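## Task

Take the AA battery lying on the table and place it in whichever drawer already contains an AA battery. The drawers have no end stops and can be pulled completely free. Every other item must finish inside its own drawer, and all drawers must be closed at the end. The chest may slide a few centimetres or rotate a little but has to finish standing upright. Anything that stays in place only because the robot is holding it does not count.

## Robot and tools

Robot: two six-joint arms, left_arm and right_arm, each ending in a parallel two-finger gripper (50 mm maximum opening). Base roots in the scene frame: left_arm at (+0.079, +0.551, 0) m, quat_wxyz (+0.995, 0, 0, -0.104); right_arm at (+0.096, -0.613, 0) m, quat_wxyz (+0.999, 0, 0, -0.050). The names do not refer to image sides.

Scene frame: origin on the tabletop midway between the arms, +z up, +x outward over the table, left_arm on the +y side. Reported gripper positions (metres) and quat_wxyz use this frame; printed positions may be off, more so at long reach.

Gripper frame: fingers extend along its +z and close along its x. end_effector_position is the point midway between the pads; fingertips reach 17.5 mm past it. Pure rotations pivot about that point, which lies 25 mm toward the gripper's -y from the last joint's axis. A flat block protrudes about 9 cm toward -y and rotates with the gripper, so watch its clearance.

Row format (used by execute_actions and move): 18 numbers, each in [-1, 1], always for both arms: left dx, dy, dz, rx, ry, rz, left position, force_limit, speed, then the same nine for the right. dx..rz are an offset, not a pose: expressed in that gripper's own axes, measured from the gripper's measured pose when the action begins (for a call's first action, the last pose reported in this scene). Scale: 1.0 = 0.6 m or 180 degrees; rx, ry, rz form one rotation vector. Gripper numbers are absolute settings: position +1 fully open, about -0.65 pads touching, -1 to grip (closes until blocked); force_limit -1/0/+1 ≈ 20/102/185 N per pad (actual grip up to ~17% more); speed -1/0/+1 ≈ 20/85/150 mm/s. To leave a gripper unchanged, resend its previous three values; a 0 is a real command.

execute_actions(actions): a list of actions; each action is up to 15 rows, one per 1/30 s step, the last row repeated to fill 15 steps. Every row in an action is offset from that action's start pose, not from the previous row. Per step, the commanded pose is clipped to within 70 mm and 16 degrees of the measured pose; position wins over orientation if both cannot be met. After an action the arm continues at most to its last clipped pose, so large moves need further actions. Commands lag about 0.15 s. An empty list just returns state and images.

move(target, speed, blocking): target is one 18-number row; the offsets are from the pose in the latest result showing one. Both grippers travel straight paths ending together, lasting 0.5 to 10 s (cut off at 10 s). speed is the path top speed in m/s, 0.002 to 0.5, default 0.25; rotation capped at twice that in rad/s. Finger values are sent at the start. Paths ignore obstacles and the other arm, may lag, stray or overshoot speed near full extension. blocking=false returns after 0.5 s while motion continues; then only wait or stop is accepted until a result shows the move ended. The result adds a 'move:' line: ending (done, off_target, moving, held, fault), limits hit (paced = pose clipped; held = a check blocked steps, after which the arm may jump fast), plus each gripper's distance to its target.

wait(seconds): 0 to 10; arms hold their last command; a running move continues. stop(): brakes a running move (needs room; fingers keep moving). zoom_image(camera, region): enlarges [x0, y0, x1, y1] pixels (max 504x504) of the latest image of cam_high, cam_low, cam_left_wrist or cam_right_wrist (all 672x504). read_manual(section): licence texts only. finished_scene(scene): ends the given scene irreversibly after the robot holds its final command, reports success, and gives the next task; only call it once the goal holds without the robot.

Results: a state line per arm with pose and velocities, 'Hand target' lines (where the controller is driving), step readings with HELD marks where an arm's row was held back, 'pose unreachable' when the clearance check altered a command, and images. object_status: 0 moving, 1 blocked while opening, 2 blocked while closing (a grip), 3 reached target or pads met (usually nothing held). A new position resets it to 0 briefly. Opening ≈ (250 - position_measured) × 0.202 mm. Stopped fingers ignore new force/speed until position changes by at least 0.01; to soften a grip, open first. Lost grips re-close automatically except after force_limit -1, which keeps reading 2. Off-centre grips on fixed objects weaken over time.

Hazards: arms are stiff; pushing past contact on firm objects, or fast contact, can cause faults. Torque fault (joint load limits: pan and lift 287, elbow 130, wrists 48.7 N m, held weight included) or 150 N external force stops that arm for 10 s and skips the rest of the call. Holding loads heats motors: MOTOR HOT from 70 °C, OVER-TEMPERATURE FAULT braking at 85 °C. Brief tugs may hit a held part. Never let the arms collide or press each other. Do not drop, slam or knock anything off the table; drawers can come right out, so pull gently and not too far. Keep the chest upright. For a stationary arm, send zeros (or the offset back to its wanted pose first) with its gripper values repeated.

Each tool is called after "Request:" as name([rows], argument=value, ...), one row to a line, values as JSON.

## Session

Request:
execute_actions(actions=[])

Scene clock: 0.00 s.
left_arm: end_effector_position=(+0.8588, -0.1195, +0.3575) position_measured=3 object_status=3 end_effector_quat_wxyz=(+0.032, +0.774, -0.624, +0.100) end_effector_velocity=(+0.000, +0.001, -0.001) end_effector_angular_velocity=(+0.002, +0.002, +0.002) | right_arm: end_effector_position=(+1.0359, -0.2515, +0.3031) position_measured=3 object_status=3 end_effector_quat_wxyz=(+0.003, +0.807, -0.583, +0.092) end_effector_velocity=(-0.000, -0.000, -0.001) end_effector_angular_velocity=(-0.000, +0.002, -0.002)
Joint positions: left_arm=[ 2.45  -1.122  1.351 -2.01  -1.588  2.025] | right_arm=[ 3.471 -1.105  1.402 -1.985 -1.714 -3.24 ]
Joint velocities: left_arm=[ 0.001  0.     0.     0.002  0.    -0.001] | right_arm=[-0.     0.001 -0.     0.001 -0.     0.001]
Hand target (left_arm): +0.859, -0.120, +0.357; +0.032, +0.774, -0.624, +0.100
Hand target (right_arm): +1.036, -0.251, +0.303; +0.003, +0.807, -0.583, +0.092

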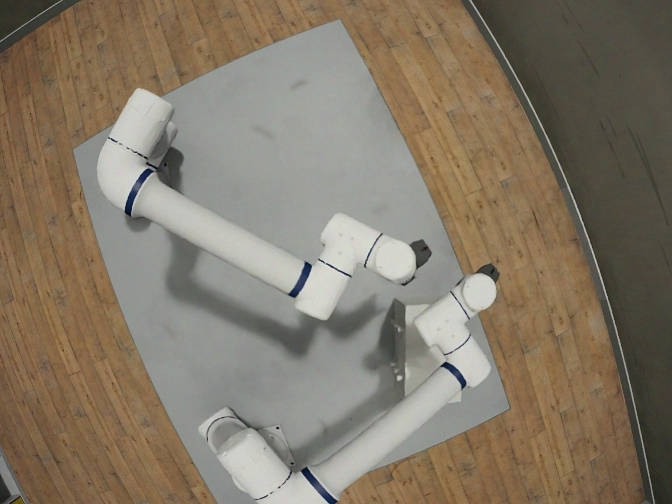

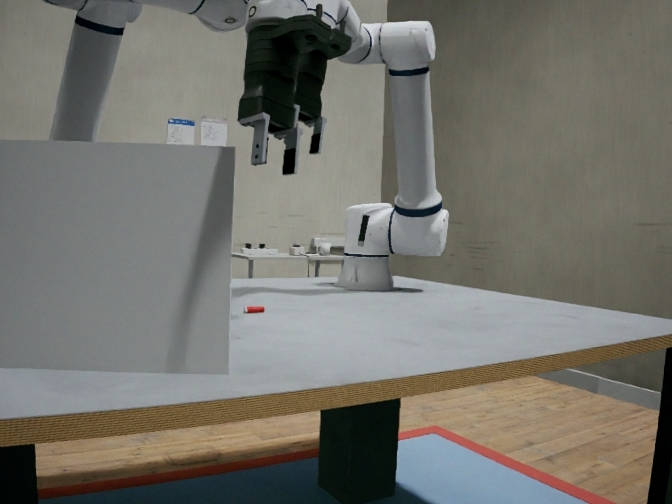

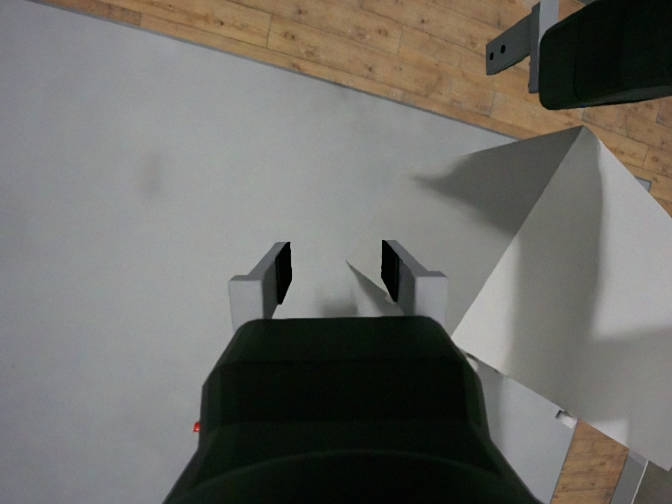

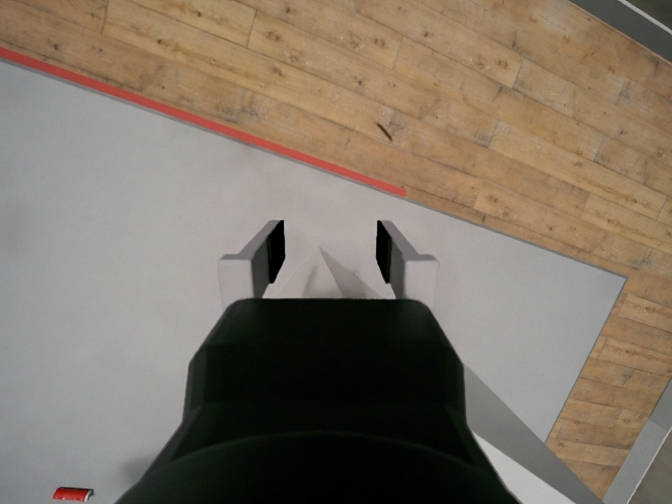

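Request:
zoom_image(camera="cam_high", region=[340, 250, 540, 430])

Request:
zoom_image(camera="cam_left_wrist", region=[380, 100, 672, 504])

Request:
zoom_image(camera="cam_low", region=[0, 100, 400, 400])

Region (340, 250, 540, 430) of cam_high's 672x504 image, scaled by 2.520, with more detail than that image has; it fills the top 454 rows of this view, and the rest is white.

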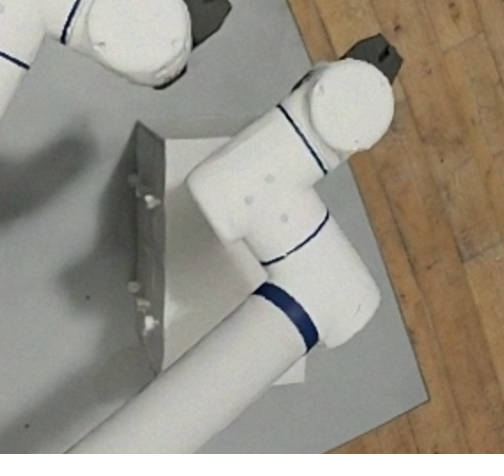

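Region (380, 100, 672, 504) of cam_left_wrist's 672x504 image, scaled by 1.248, with more detail than that image has.

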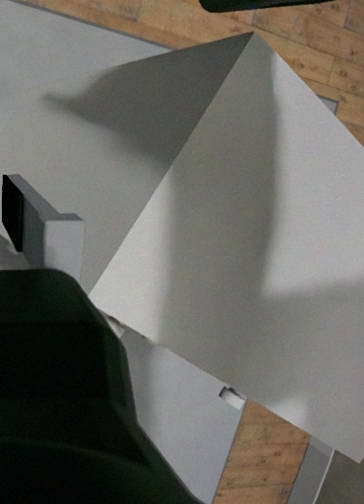

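Region (0, 100, 400, 400) of cam_low's 672x504 image, scaled by 1.260, with more detail than that image has; it fills the top 378 rows of this view, and the rest is white.

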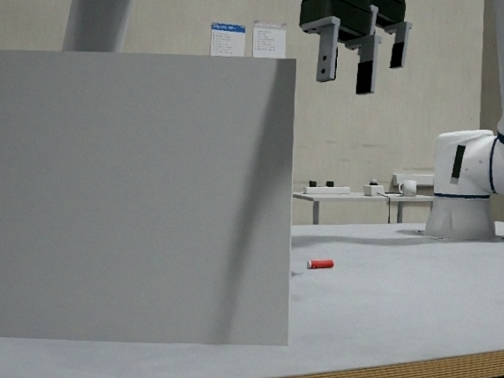

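Request:
zoom_image(camera="cam_right_wrist", region=[20, 450, 140, 504])

Request:
zoom_image(camera="cam_low", region=[210, 280, 310, 340])

Region (20, 450, 140, 504) of cam_right_wrist's 672x504 image, scaled by 4.200, with more detail than that image has; it fills the top 227 rows of this view, and the rest is white.

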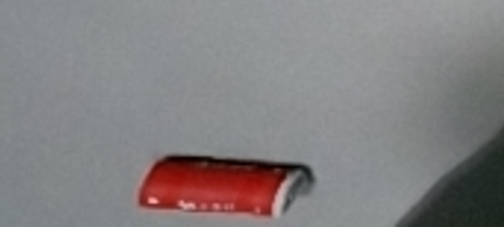

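Region (210, 280, 310, 340) of cam_low's 672x504 image, scaled by 5.040, with more detail than that image has; it fills the top 302 rows of this view, and the rest is white.

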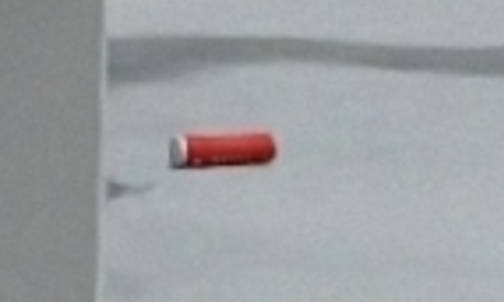

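Request:
execute_actions(actions=[])

Scene clock: 120.00 s.
left_arm: end_effector_position=(+0.8588, -0.1195, +0.3575) position_measured=3 object_status=3 end_effector_quat_wxyz=(+0.032, +0.774, -0.624, +0.100) end_effector_velocity=(-0.001, +0.000, -0.001) end_effector_angular_velocity=(+0.003, +0.001, -0.001) | right_arm: end_effector_position=(+1.0359, -0.2515, +0.3031) position_measured=3 object_status=3 end_effector_quat_wxyz=(+0.003, +0.807, -0.583, +0.092) end_effector_velocity=(+0.000, -0.000, -0.001) end_effector_angular_velocity=(-0.000, +0.001, -0.000)
Joint positions: left_arm=[ 2.45  -1.122  1.351 -2.01  -1.588  2.025] | right_arm=[ 3.471 -1.105  1.402 -1.985 -1.714 -3.24 ]
Joint velocities: left_arm=[-0.    -0.     0.     0.003  0.     0.001] | right_arm=[-0.     0.001  0.    -0.     0.    -0.   ]
Hand target (left_arm): +0.859, -0.120, +0.357; +0.032, +0.774, -0.624, +0.100
Hand target (right_arm): +1.036, -0.251, +0.303; +0.003, +0.807, -0.583, +0.092

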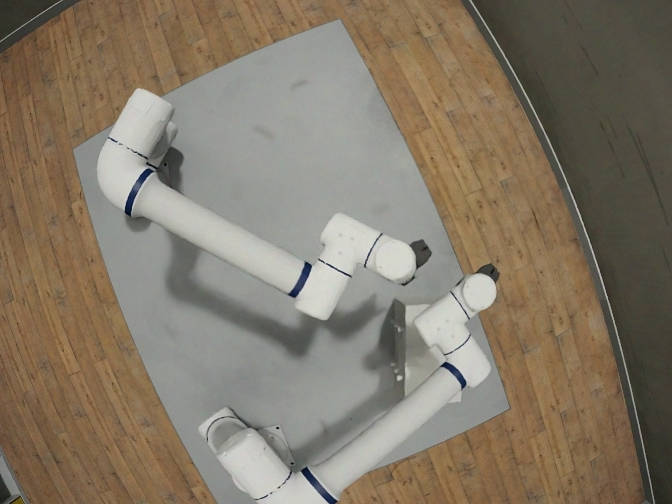

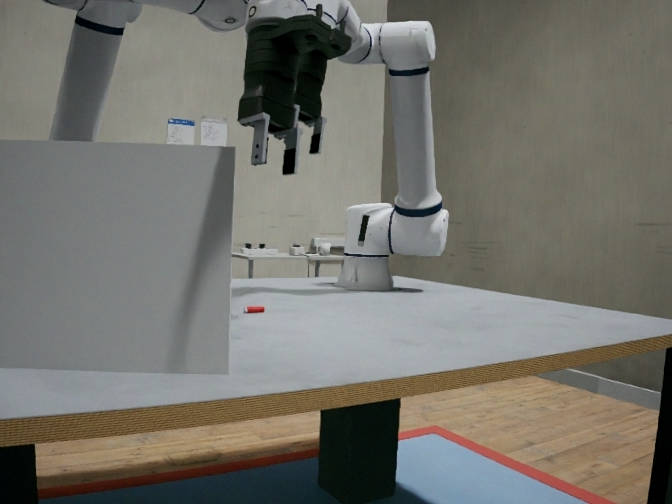

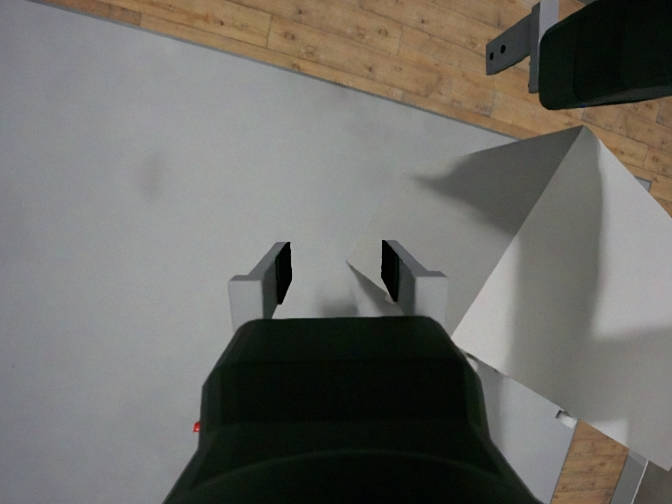

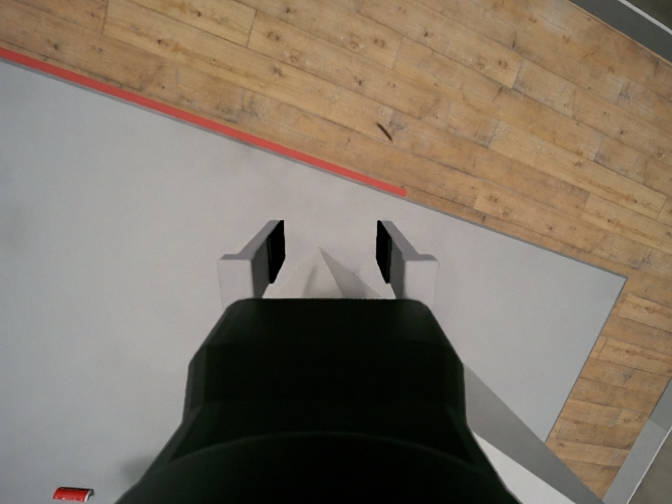

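Request:
zoom_image(camera="cam_high", region=[260, 200, 540, 420])

Request:
zoom_image(camera="cam_right_wrist", region=[0, 380, 250, 504])

Request:
zoom_image(camera="cam_left_wrist", region=[330, 100, 672, 504])

Region (260, 200, 540, 420) of cam_high's 672x504 image, scaled by 1.800, with more detail than that image has; it fills the top 396 rows of this view, and the rest is white.

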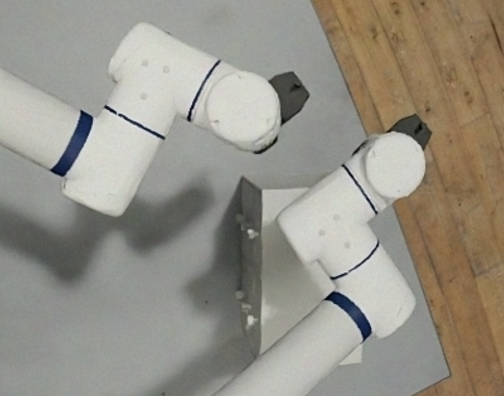

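Region (0, 380, 250, 504) of cam_right_wrist's 672x504 image, scaled by 2.016, with more detail than that image has; it fills the top 250 rows of this view, and the rest is white.

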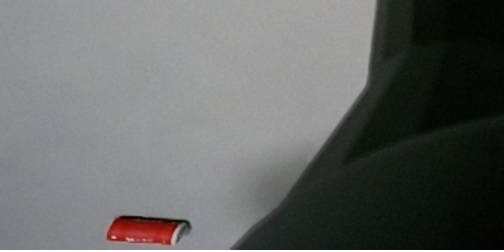

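Region (330, 100, 672, 504) of cam_left_wrist's 672x504 image, scaled by 1.248, with more detail than that image has; it fills the left 427 columns of this view, and the rest is white.

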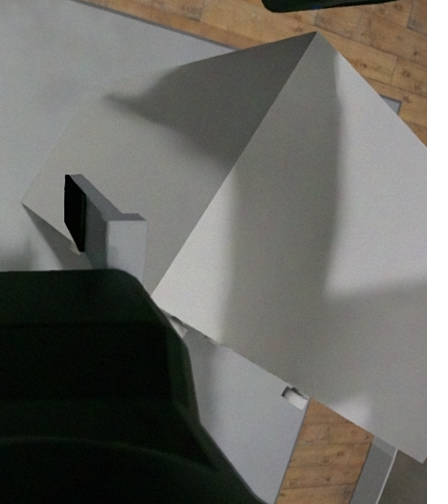

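Request:
move(target=[-0.2092,0.2993,0.0162,0.0104,-0.0238,-0.1729,1,-0.5,1,-0.0275,0.0417,-0.1950,0.0944,0.0298,0.1172,1,-0.5,1], speed=0.5)

Scene clock: 241.37 s.
left_arm: end_effector_position=(+0.6601, -0.0406, +0.3096) position_measured=3 object_status=3 end_effector_quat_wxyz=(+0.022, +0.917, -0.393, +0.069) end_effector_velocity=(-0.002, +0.001, -0.000) end_effector_angular_velocity=(-0.000, -0.002, +0.008) | right_arm: end_effector_position=(+0.9906, -0.2307, +0.4134) position_measured=3 object_status=3 end_effector_quat_wxyz=(-0.105, +0.674, -0.700, +0.212) end_effector_velocity=(-0.000, +0.000, -0.000) end_effector_angular_velocity=(-0.001, -0.003, -0.002)
Joint positions: left_arm=[ 2.293 -1.374  1.756 -2.089 -1.521  1.326] | right_arm=[ 3.555 -1.266  1.554 -2.247 -1.857 -2.847]
Joint velocities: left_arm=[-0.002 -0.003  0.004 -0.002  0.003 -0.01 ] | right_arm=[ 0.001  0.     0.002 -0.003 -0.003  0.003]
Hand target (left_arm): +0.660, -0.040, +0.310; +0.022, +0.917, -0.393, +0.069
Hand target (right_arm): +0.991, -0.231, +0.414; -0.105, +0.674, -0.700, +0.213
Off the commanded pose (left_arm): 0.001 m, 0 deg.
Off the commanded pose (right_arm): 0.000 m, 0 deg.
move: done

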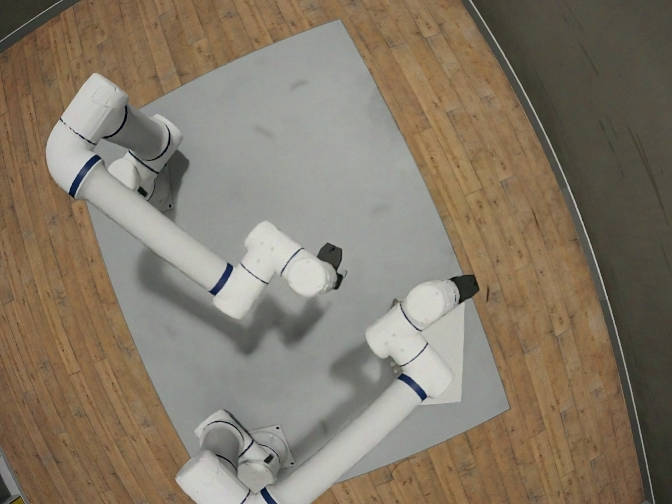

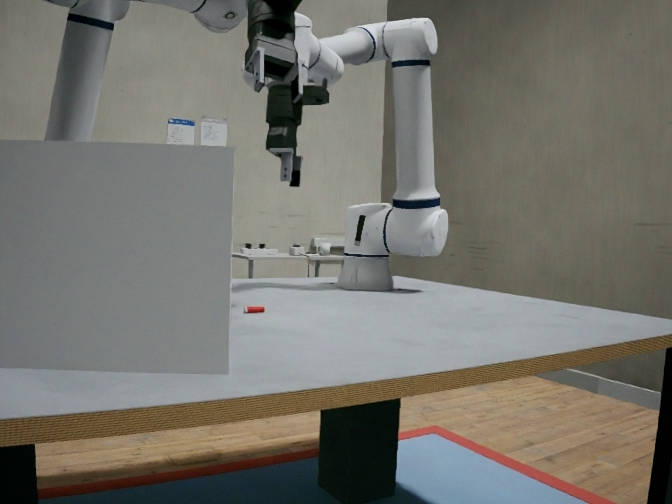

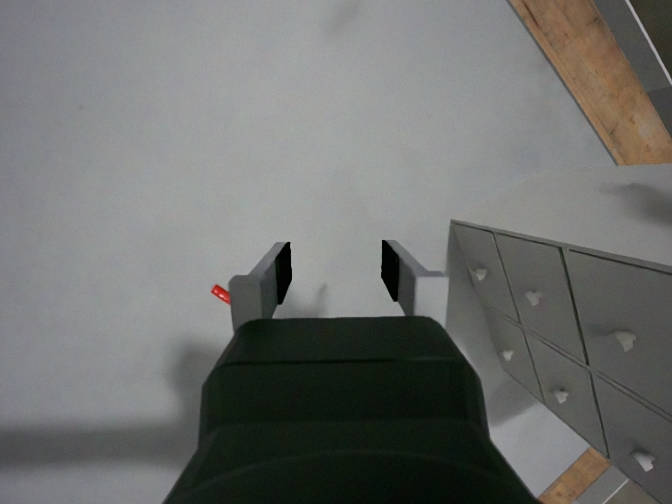

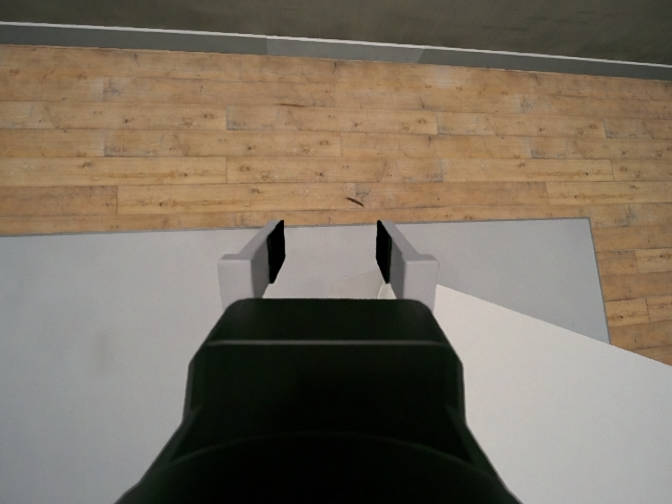

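Request:
zoom_image(camera="cam_left_wrist", region=[400, 180, 672, 504])

Request:
zoom_image(camera="cam_left_wrist", region=[160, 230, 320, 350])

Request:
zoom_image(camera="cam_high", region=[300, 240, 540, 420])

Region (400, 180, 672, 504) of cam_left_wrist's 672x504 image, scaled by 1.556, with more detail than that image has; it fills the left 423 columns of this view, and the rest is white.

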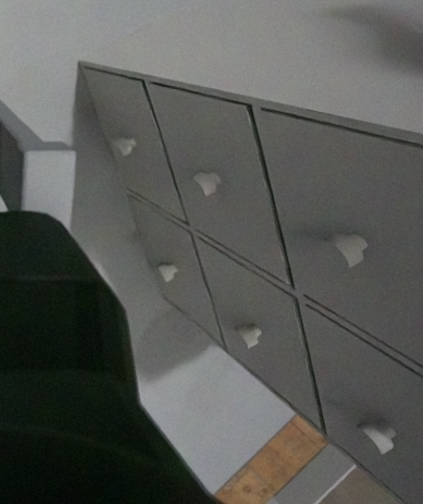

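Region (160, 230, 320, 350) of cam_left_wrist's 672x504 image, scaled by 3.150, with more detail than that image has; it fills the top 378 rows of this view, and the rest is white.

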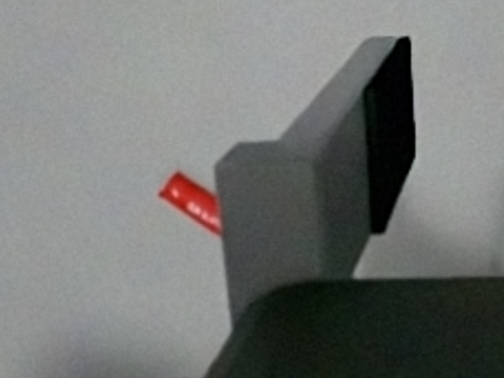

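Region (300, 240, 540, 420) of cam_high's 672x504 image, scaled by 2.100, with more detail than that image has; it fills the top 378 rows of this view, and the rest is white.

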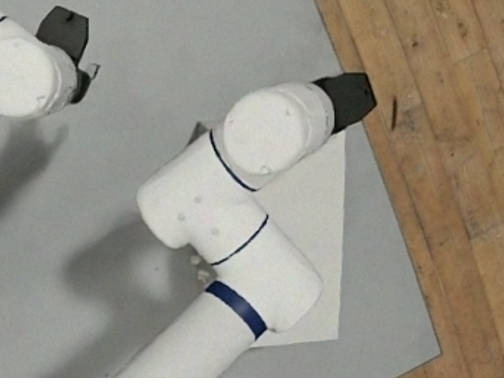

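Request:
zoom_image(camera="cam_high", region=[380, 270, 500, 420])

Request:
zoom_image(camera="cam_right_wrist", region=[340, 200, 672, 504])

Region (380, 270, 500, 420) of cam_high's 672x504 image, scaled by 3.360, with more detail than that image has; it fills the left 403 columns of this view, and the rest is white.

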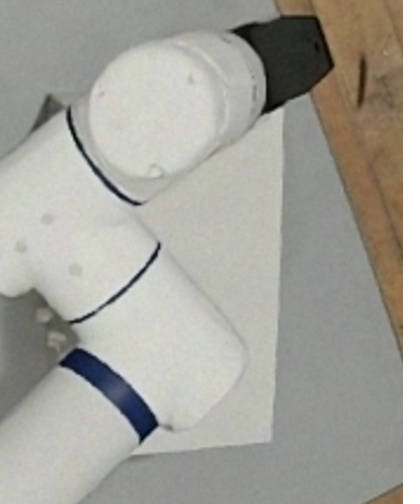

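Region (340, 200, 672, 504) of cam_right_wrist's 672x504 image, scaled by 1.518, with more detail than that image has; it fills the top 461 rows of this view, and the rest is white.

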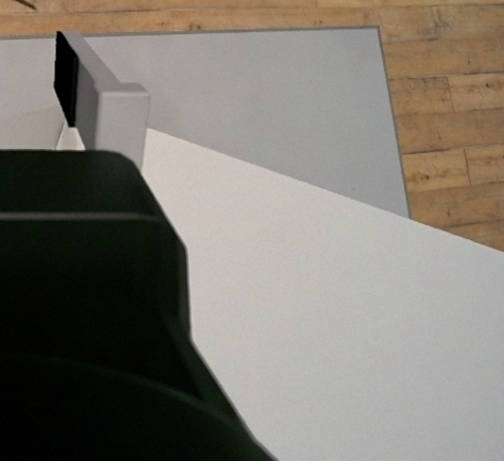

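Request:
move(target=[-0.2402,0.2220,0.2985,0.0144,-0.0452,-0.2574,1,-0.5,1,0.2878,0.5928,-0.1470,0.0966,0.0190,0.1024,1,-0.5,1], speed=0.5)

Scene clock: 363.20 s.
left_arm: end_effector_position=(+0.4856, -0.0462, +0.1095) position_measured=3 object_status=3 end_effector_quat_wxyz=(-0.000, +1.000, +0.000, +0.000) end_effector_velocity=(-0.000, -0.000, -0.000) end_effector_angular_velocity=(+0.001, -0.000, +0.003) | right_arm: end_effector_position=(+0.6207, -0.3871, +0.3614) position_measured=3 object_status=3 end_effector_quat_wxyz=(+0.217, -0.523, +0.761, -0.316) end_effector_velocity=(-0.003, -0.002, -0.000) end_effector_angular_velocity=(-0.000, +0.001, -0.001)
Joint positions: left_arm=[ 2.118 -1.278  2.005 -2.297 -1.571  0.337] | right_arm=[ 3.597 -1.863  2.42  -2.772 -2.058 -2.585]
Joint velocities: left_arm=[-0.001  0.     0.     0.     0.001 -0.004] | right_arm=[-0.001 -0.006  0.004  0.004 -0.     0.   ]
Hand target (left_arm): +0.486, -0.046, +0.109; -0.000, +1.000, +0.000, +0.000
Hand target (right_arm): +0.620, -0.387, +0.361; +0.217, -0.523, +0.761, -0.316
Off the commanded pose (left_arm): 0.000 m, 0 deg.
Off the commanded pose (right_arm): 0.002 m, 0 deg.
move: done; limits=paced

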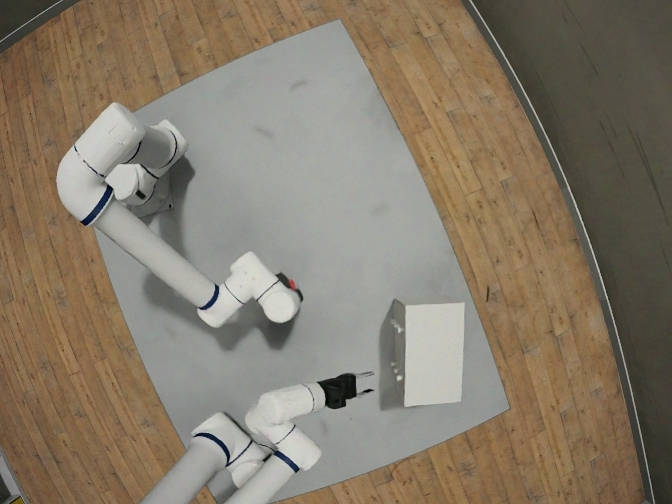

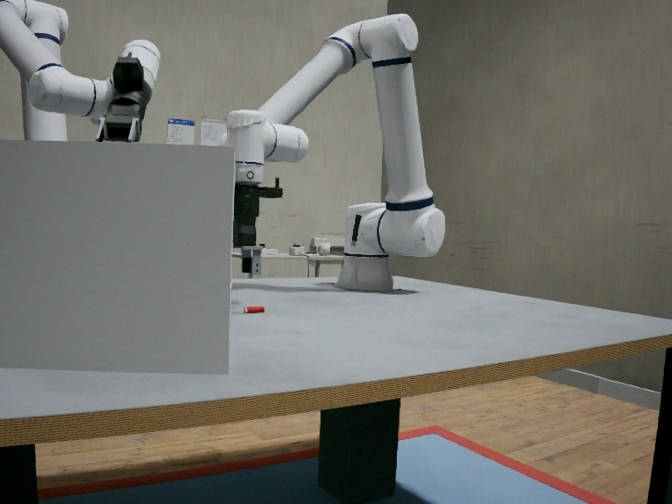

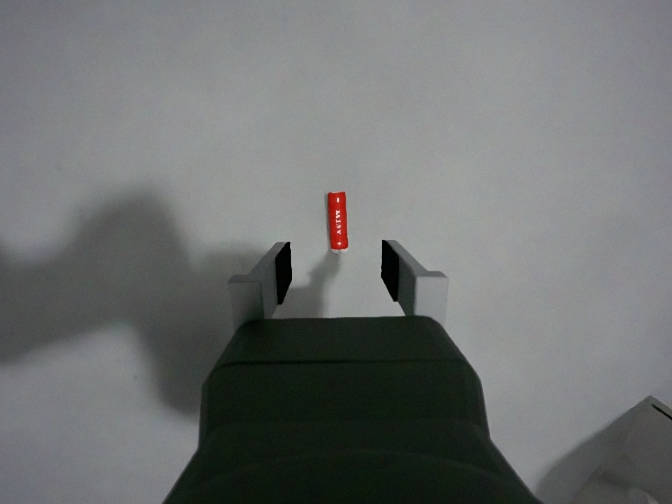

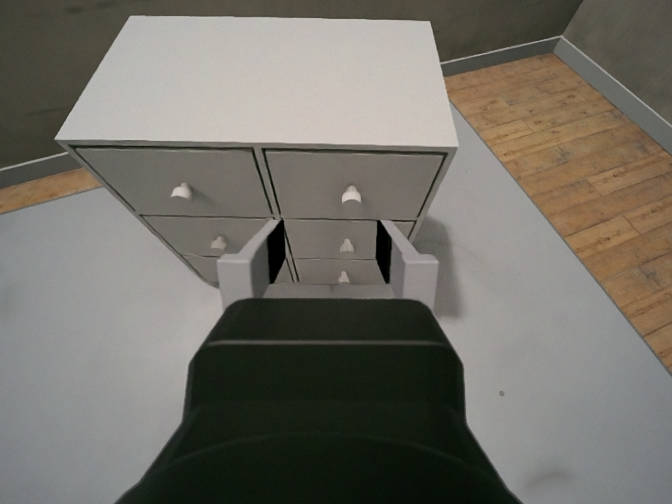

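Request:
zoom_image(camera="cam_high", region=[330, 280, 490, 420])

Request:
zoom_image(camera="cam_right_wrist", region=[40, 0, 500, 320])

Request:
zoom_image(camera="cam_left_wrist", region=[260, 160, 420, 320])

Region (330, 280, 490, 420) of cam_high's 672x504 image, scaled by 3.150, with more detail than that image has; it fills the top 441 rows of this view, and the rest is white.

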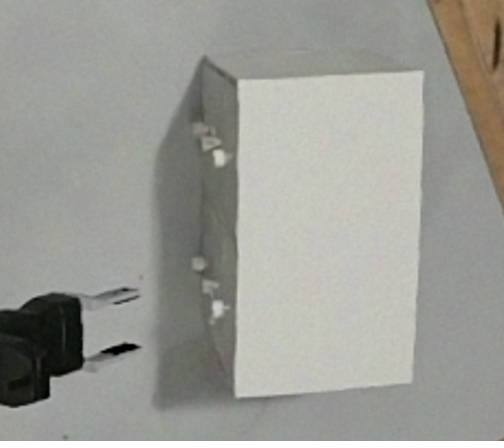

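Region (40, 0, 500, 320) of cam_right_wrist's 672x504 image, scaled by 1.096, with more detail than that image has; it fills the top 351 rows of this view, and the rest is white.

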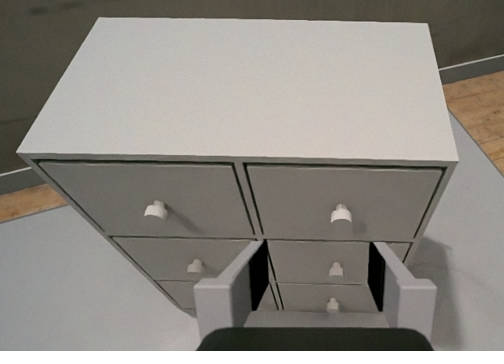

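Region (260, 160, 420, 320) of cam_left_wrist's 672x504 image, scaled by 3.150, with more detail than that image has.

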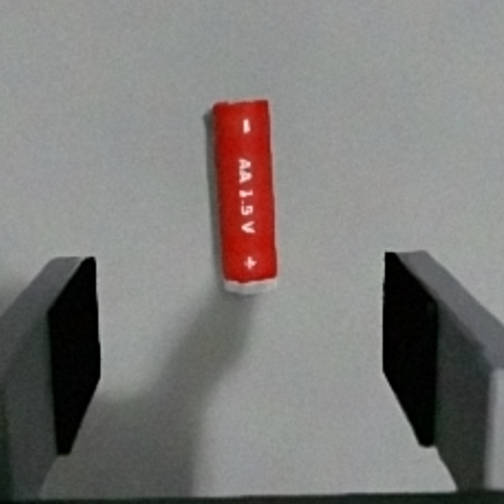

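Request:
move(target=[0.0027,-0.0100,0.1158,0,0,0,1,-0.5,1,0.025,0.0047,0.2003,0,0,0,1,-0.5,1], speed=0.25)

Scene clock: 484.37 s.
left_arm: end_effector_position=(+0.4874, -0.0402, +0.0402) position_measured=3 object_status=3 end_effector_quat_wxyz=(-0.000, +1.000, +0.000, +0.000) end_effector_velocity=(-0.000, +0.000, -0.001) end_effector_angular_velocity=(+0.000, -0.000, +0.000) | right_arm: end_effector_position=(+0.6923, -0.4310, +0.2745) position_measured=3 object_status=3 end_effector_quat_wxyz=(+0.217, -0.523, +0.761, -0.316) end_effector_velocity=(+0.002, -0.002, -0.003) end_effector_angular_velocity=(-0.000, +0.002, -0.001)
Joint positions: left_arm=[ 2.123 -1.194  2.051 -2.427 -1.571  0.342] | right_arm=[ 3.449 -1.647  2.469 -3.092 -1.965 -2.713]
Joint velocities: left_arm=[-0.     0.002  0.001 -0.003  0.    -0.   ] | right_arm=[-0.005  0.007  0.    -0.007  0.002 -0.003]
Hand target (left_arm): +0.487, -0.040, +0.040; -0.000, +1.000, +0.000, +0.000
Hand target (right_arm): +0.693, -0.431, +0.274; +0.217, -0.523, +0.761, -0.316
Off the commanded pose (left_arm): 0.000 m, 0 deg.
Off the commanded pose (right_arm): 0.001 m, 0 deg.
move: done

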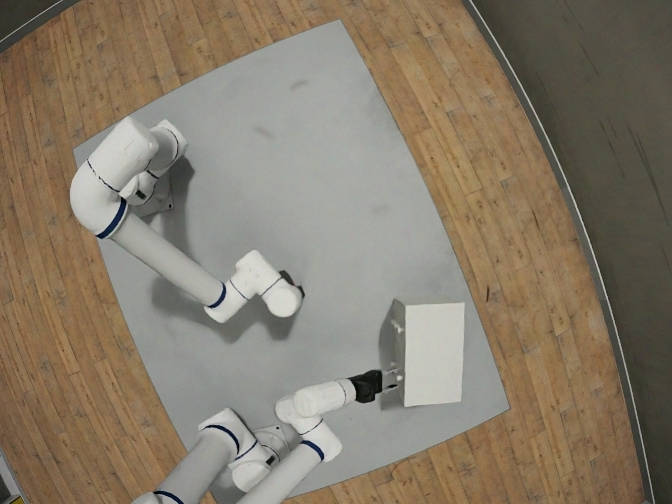

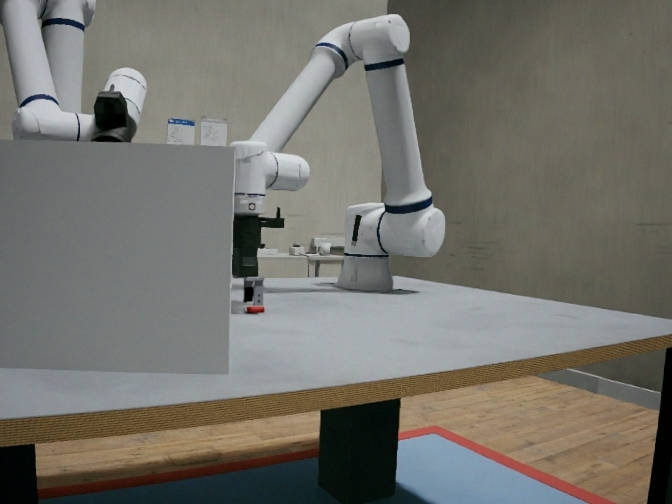

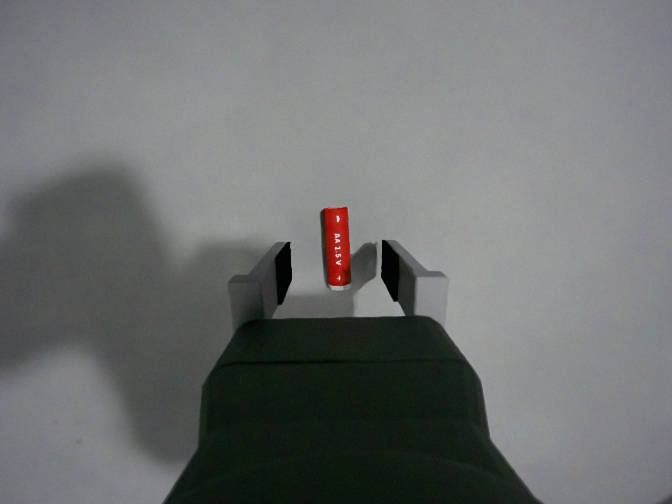

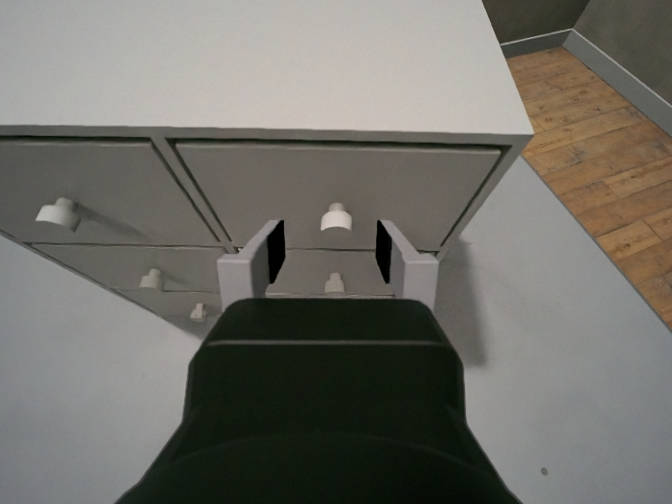

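Request:
zoom_image(camera="cam_right_wrist", region=[230, 120, 430, 310])

Request:
zoom_image(camera="cam_left_wrist", region=[260, 170, 420, 330])

Request:
zoom_image(camera="cam_low", region=[210, 250, 310, 330])

Region (230, 120, 430, 310) of cam_right_wrist's 672x504 image, scaled by 2.520, with more detail than that image has; it fills the top 479 rows of this view, and the rest is white.

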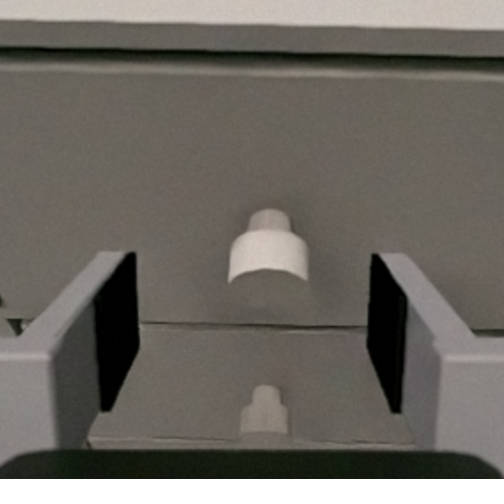

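Region (260, 170, 420, 330) of cam_left_wrist's 672x504 image, scaled by 3.150, with more detail than that image has.

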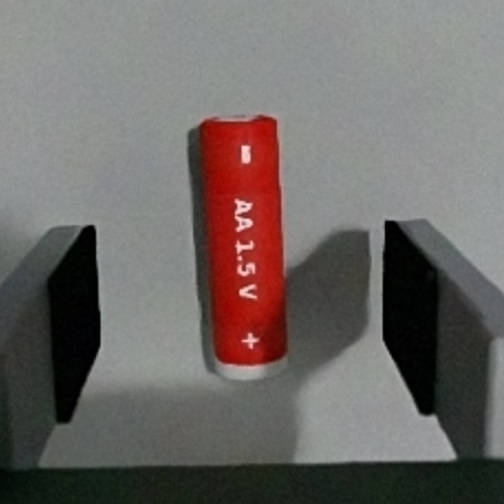

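Region (210, 250, 310, 330) of cam_low's 672x504 image, scaled by 5.040, with more detail than that image has; it fills the top 403 rows of this view, and the rest is white.

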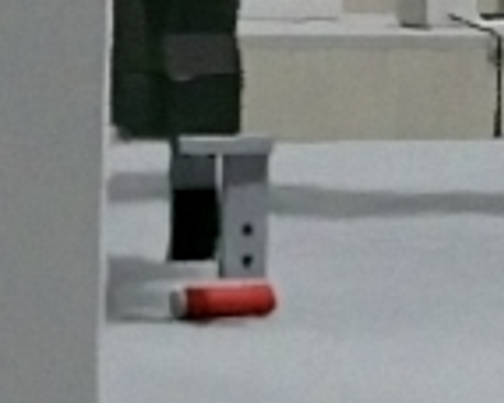

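Request:
move(target=[0,0,0.032,0,0,0,1,-0.5,1,0.005,0,0.0236,0,0,0,1,-0.5,1], speed=0.1)

Scene clock: 560.40 s.
left_arm: end_effector_position=(+0.4874, -0.0401, +0.0213) position_measured=3 object_status=3 end_effector_quat_wxyz=(-0.000, +1.000, +0.000, +0.000) end_effector_velocity=(+0.000, -0.001, -0.002) end_effector_angular_velocity=(-0.001, -0.001, +0.002) | right_arm: end_effector_position=(+0.7004, -0.4373, +0.2647) position_measured=3 object_status=3 end_effector_quat_wxyz=(+0.217, -0.523, +0.761, -0.316) end_effector_velocity=(+0.001, -0.002, -0.001) end_effector_angular_velocity=(-0.000, +0.001, -0.001)
Joint positions: left_arm=[ 2.123 -1.168  2.059 -2.462 -1.571  0.342] | right_arm=[ 3.431 -1.62   2.472 -3.127 -1.954 -2.728]
Joint velocities: left_arm=[-0.     0.004  0.    -0.005  0.    -0.002] | right_arm=[-0.003  0.002  0.    -0.003  0.002 -0.002]
Hand target (left_arm): +0.487, -0.040, +0.021; -0.000, +1.000, +0.000, +0.000
Hand target (right_arm): +0.701, -0.437, +0.264; +0.217, -0.523, +0.761, -0.316
Off the commanded pose (left_arm): 0.000 m, 0 deg.
Off the commanded pose (right_arm): 0.000 m, 0 deg.
move: done

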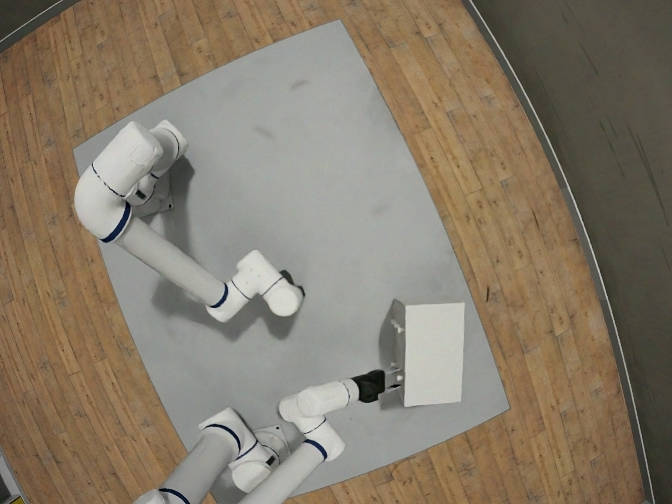

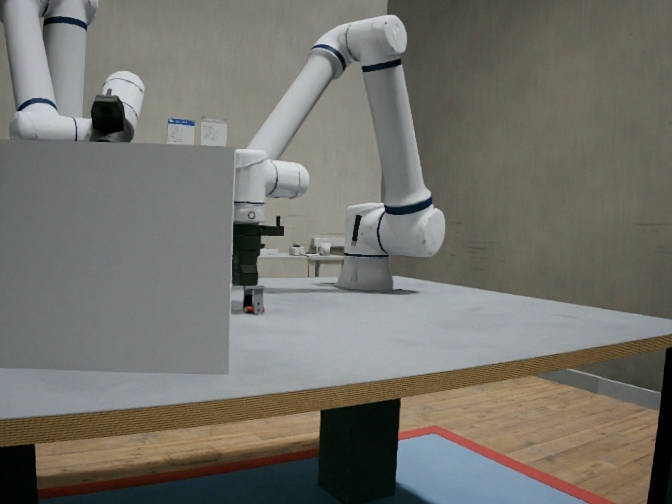

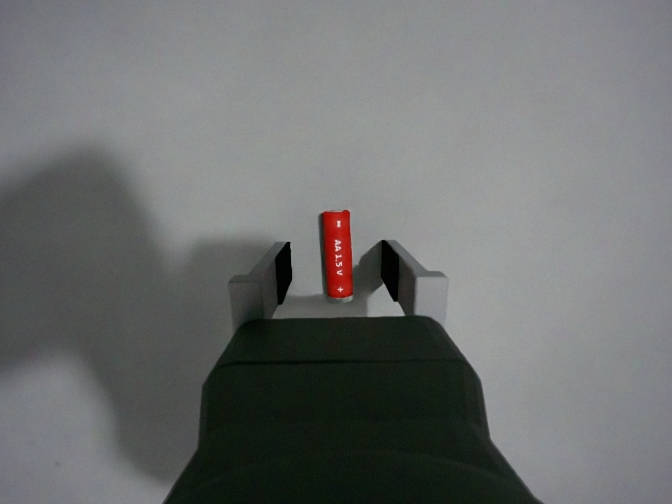

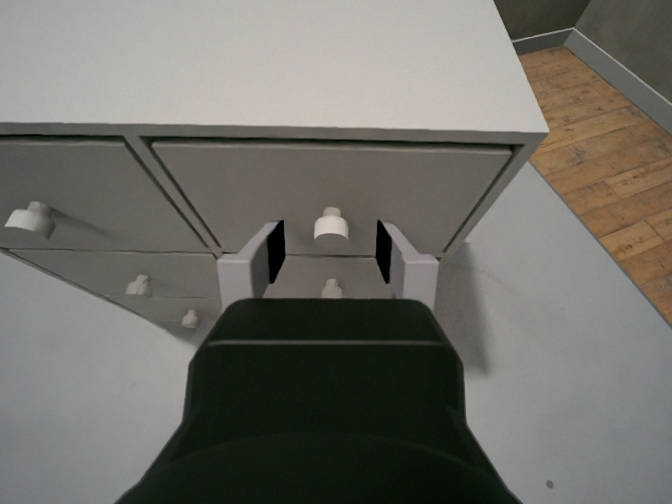

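Request:
zoom_image(camera="cam_right_wrist", region=[230, 120, 430, 310])

Request:
zoom_image(camera="cam_low", region=[210, 250, 310, 330])

Request:
zoom_image(camera="cam_high", region=[340, 330, 440, 420])

Region (230, 120, 430, 310) of cam_right_wrist's 672x504 image, scaled by 2.520, with more detail than that image has; it fills the top 479 rows of this view, and the rest is white.

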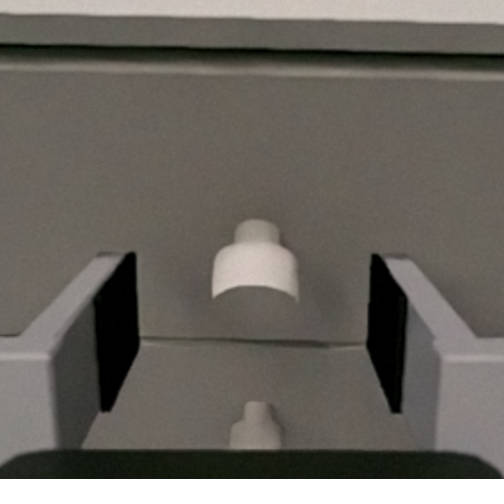

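Region (210, 250, 310, 330) of cam_low's 672x504 image, scaled by 5.040, with more detail than that image has; it fills the top 403 rows of this view, and the rest is white.

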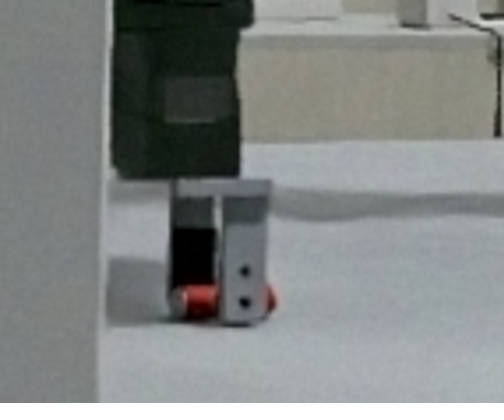

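Region (340, 330, 440, 420) of cam_high's 672x504 image, scaled by 5.040, with more detail than that image has; it fills the top 454 rows of this view, and the rest is white.

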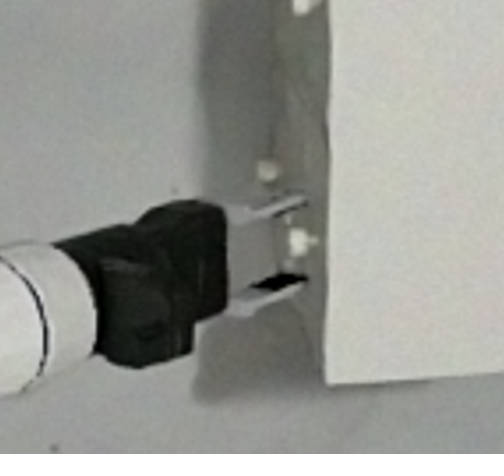

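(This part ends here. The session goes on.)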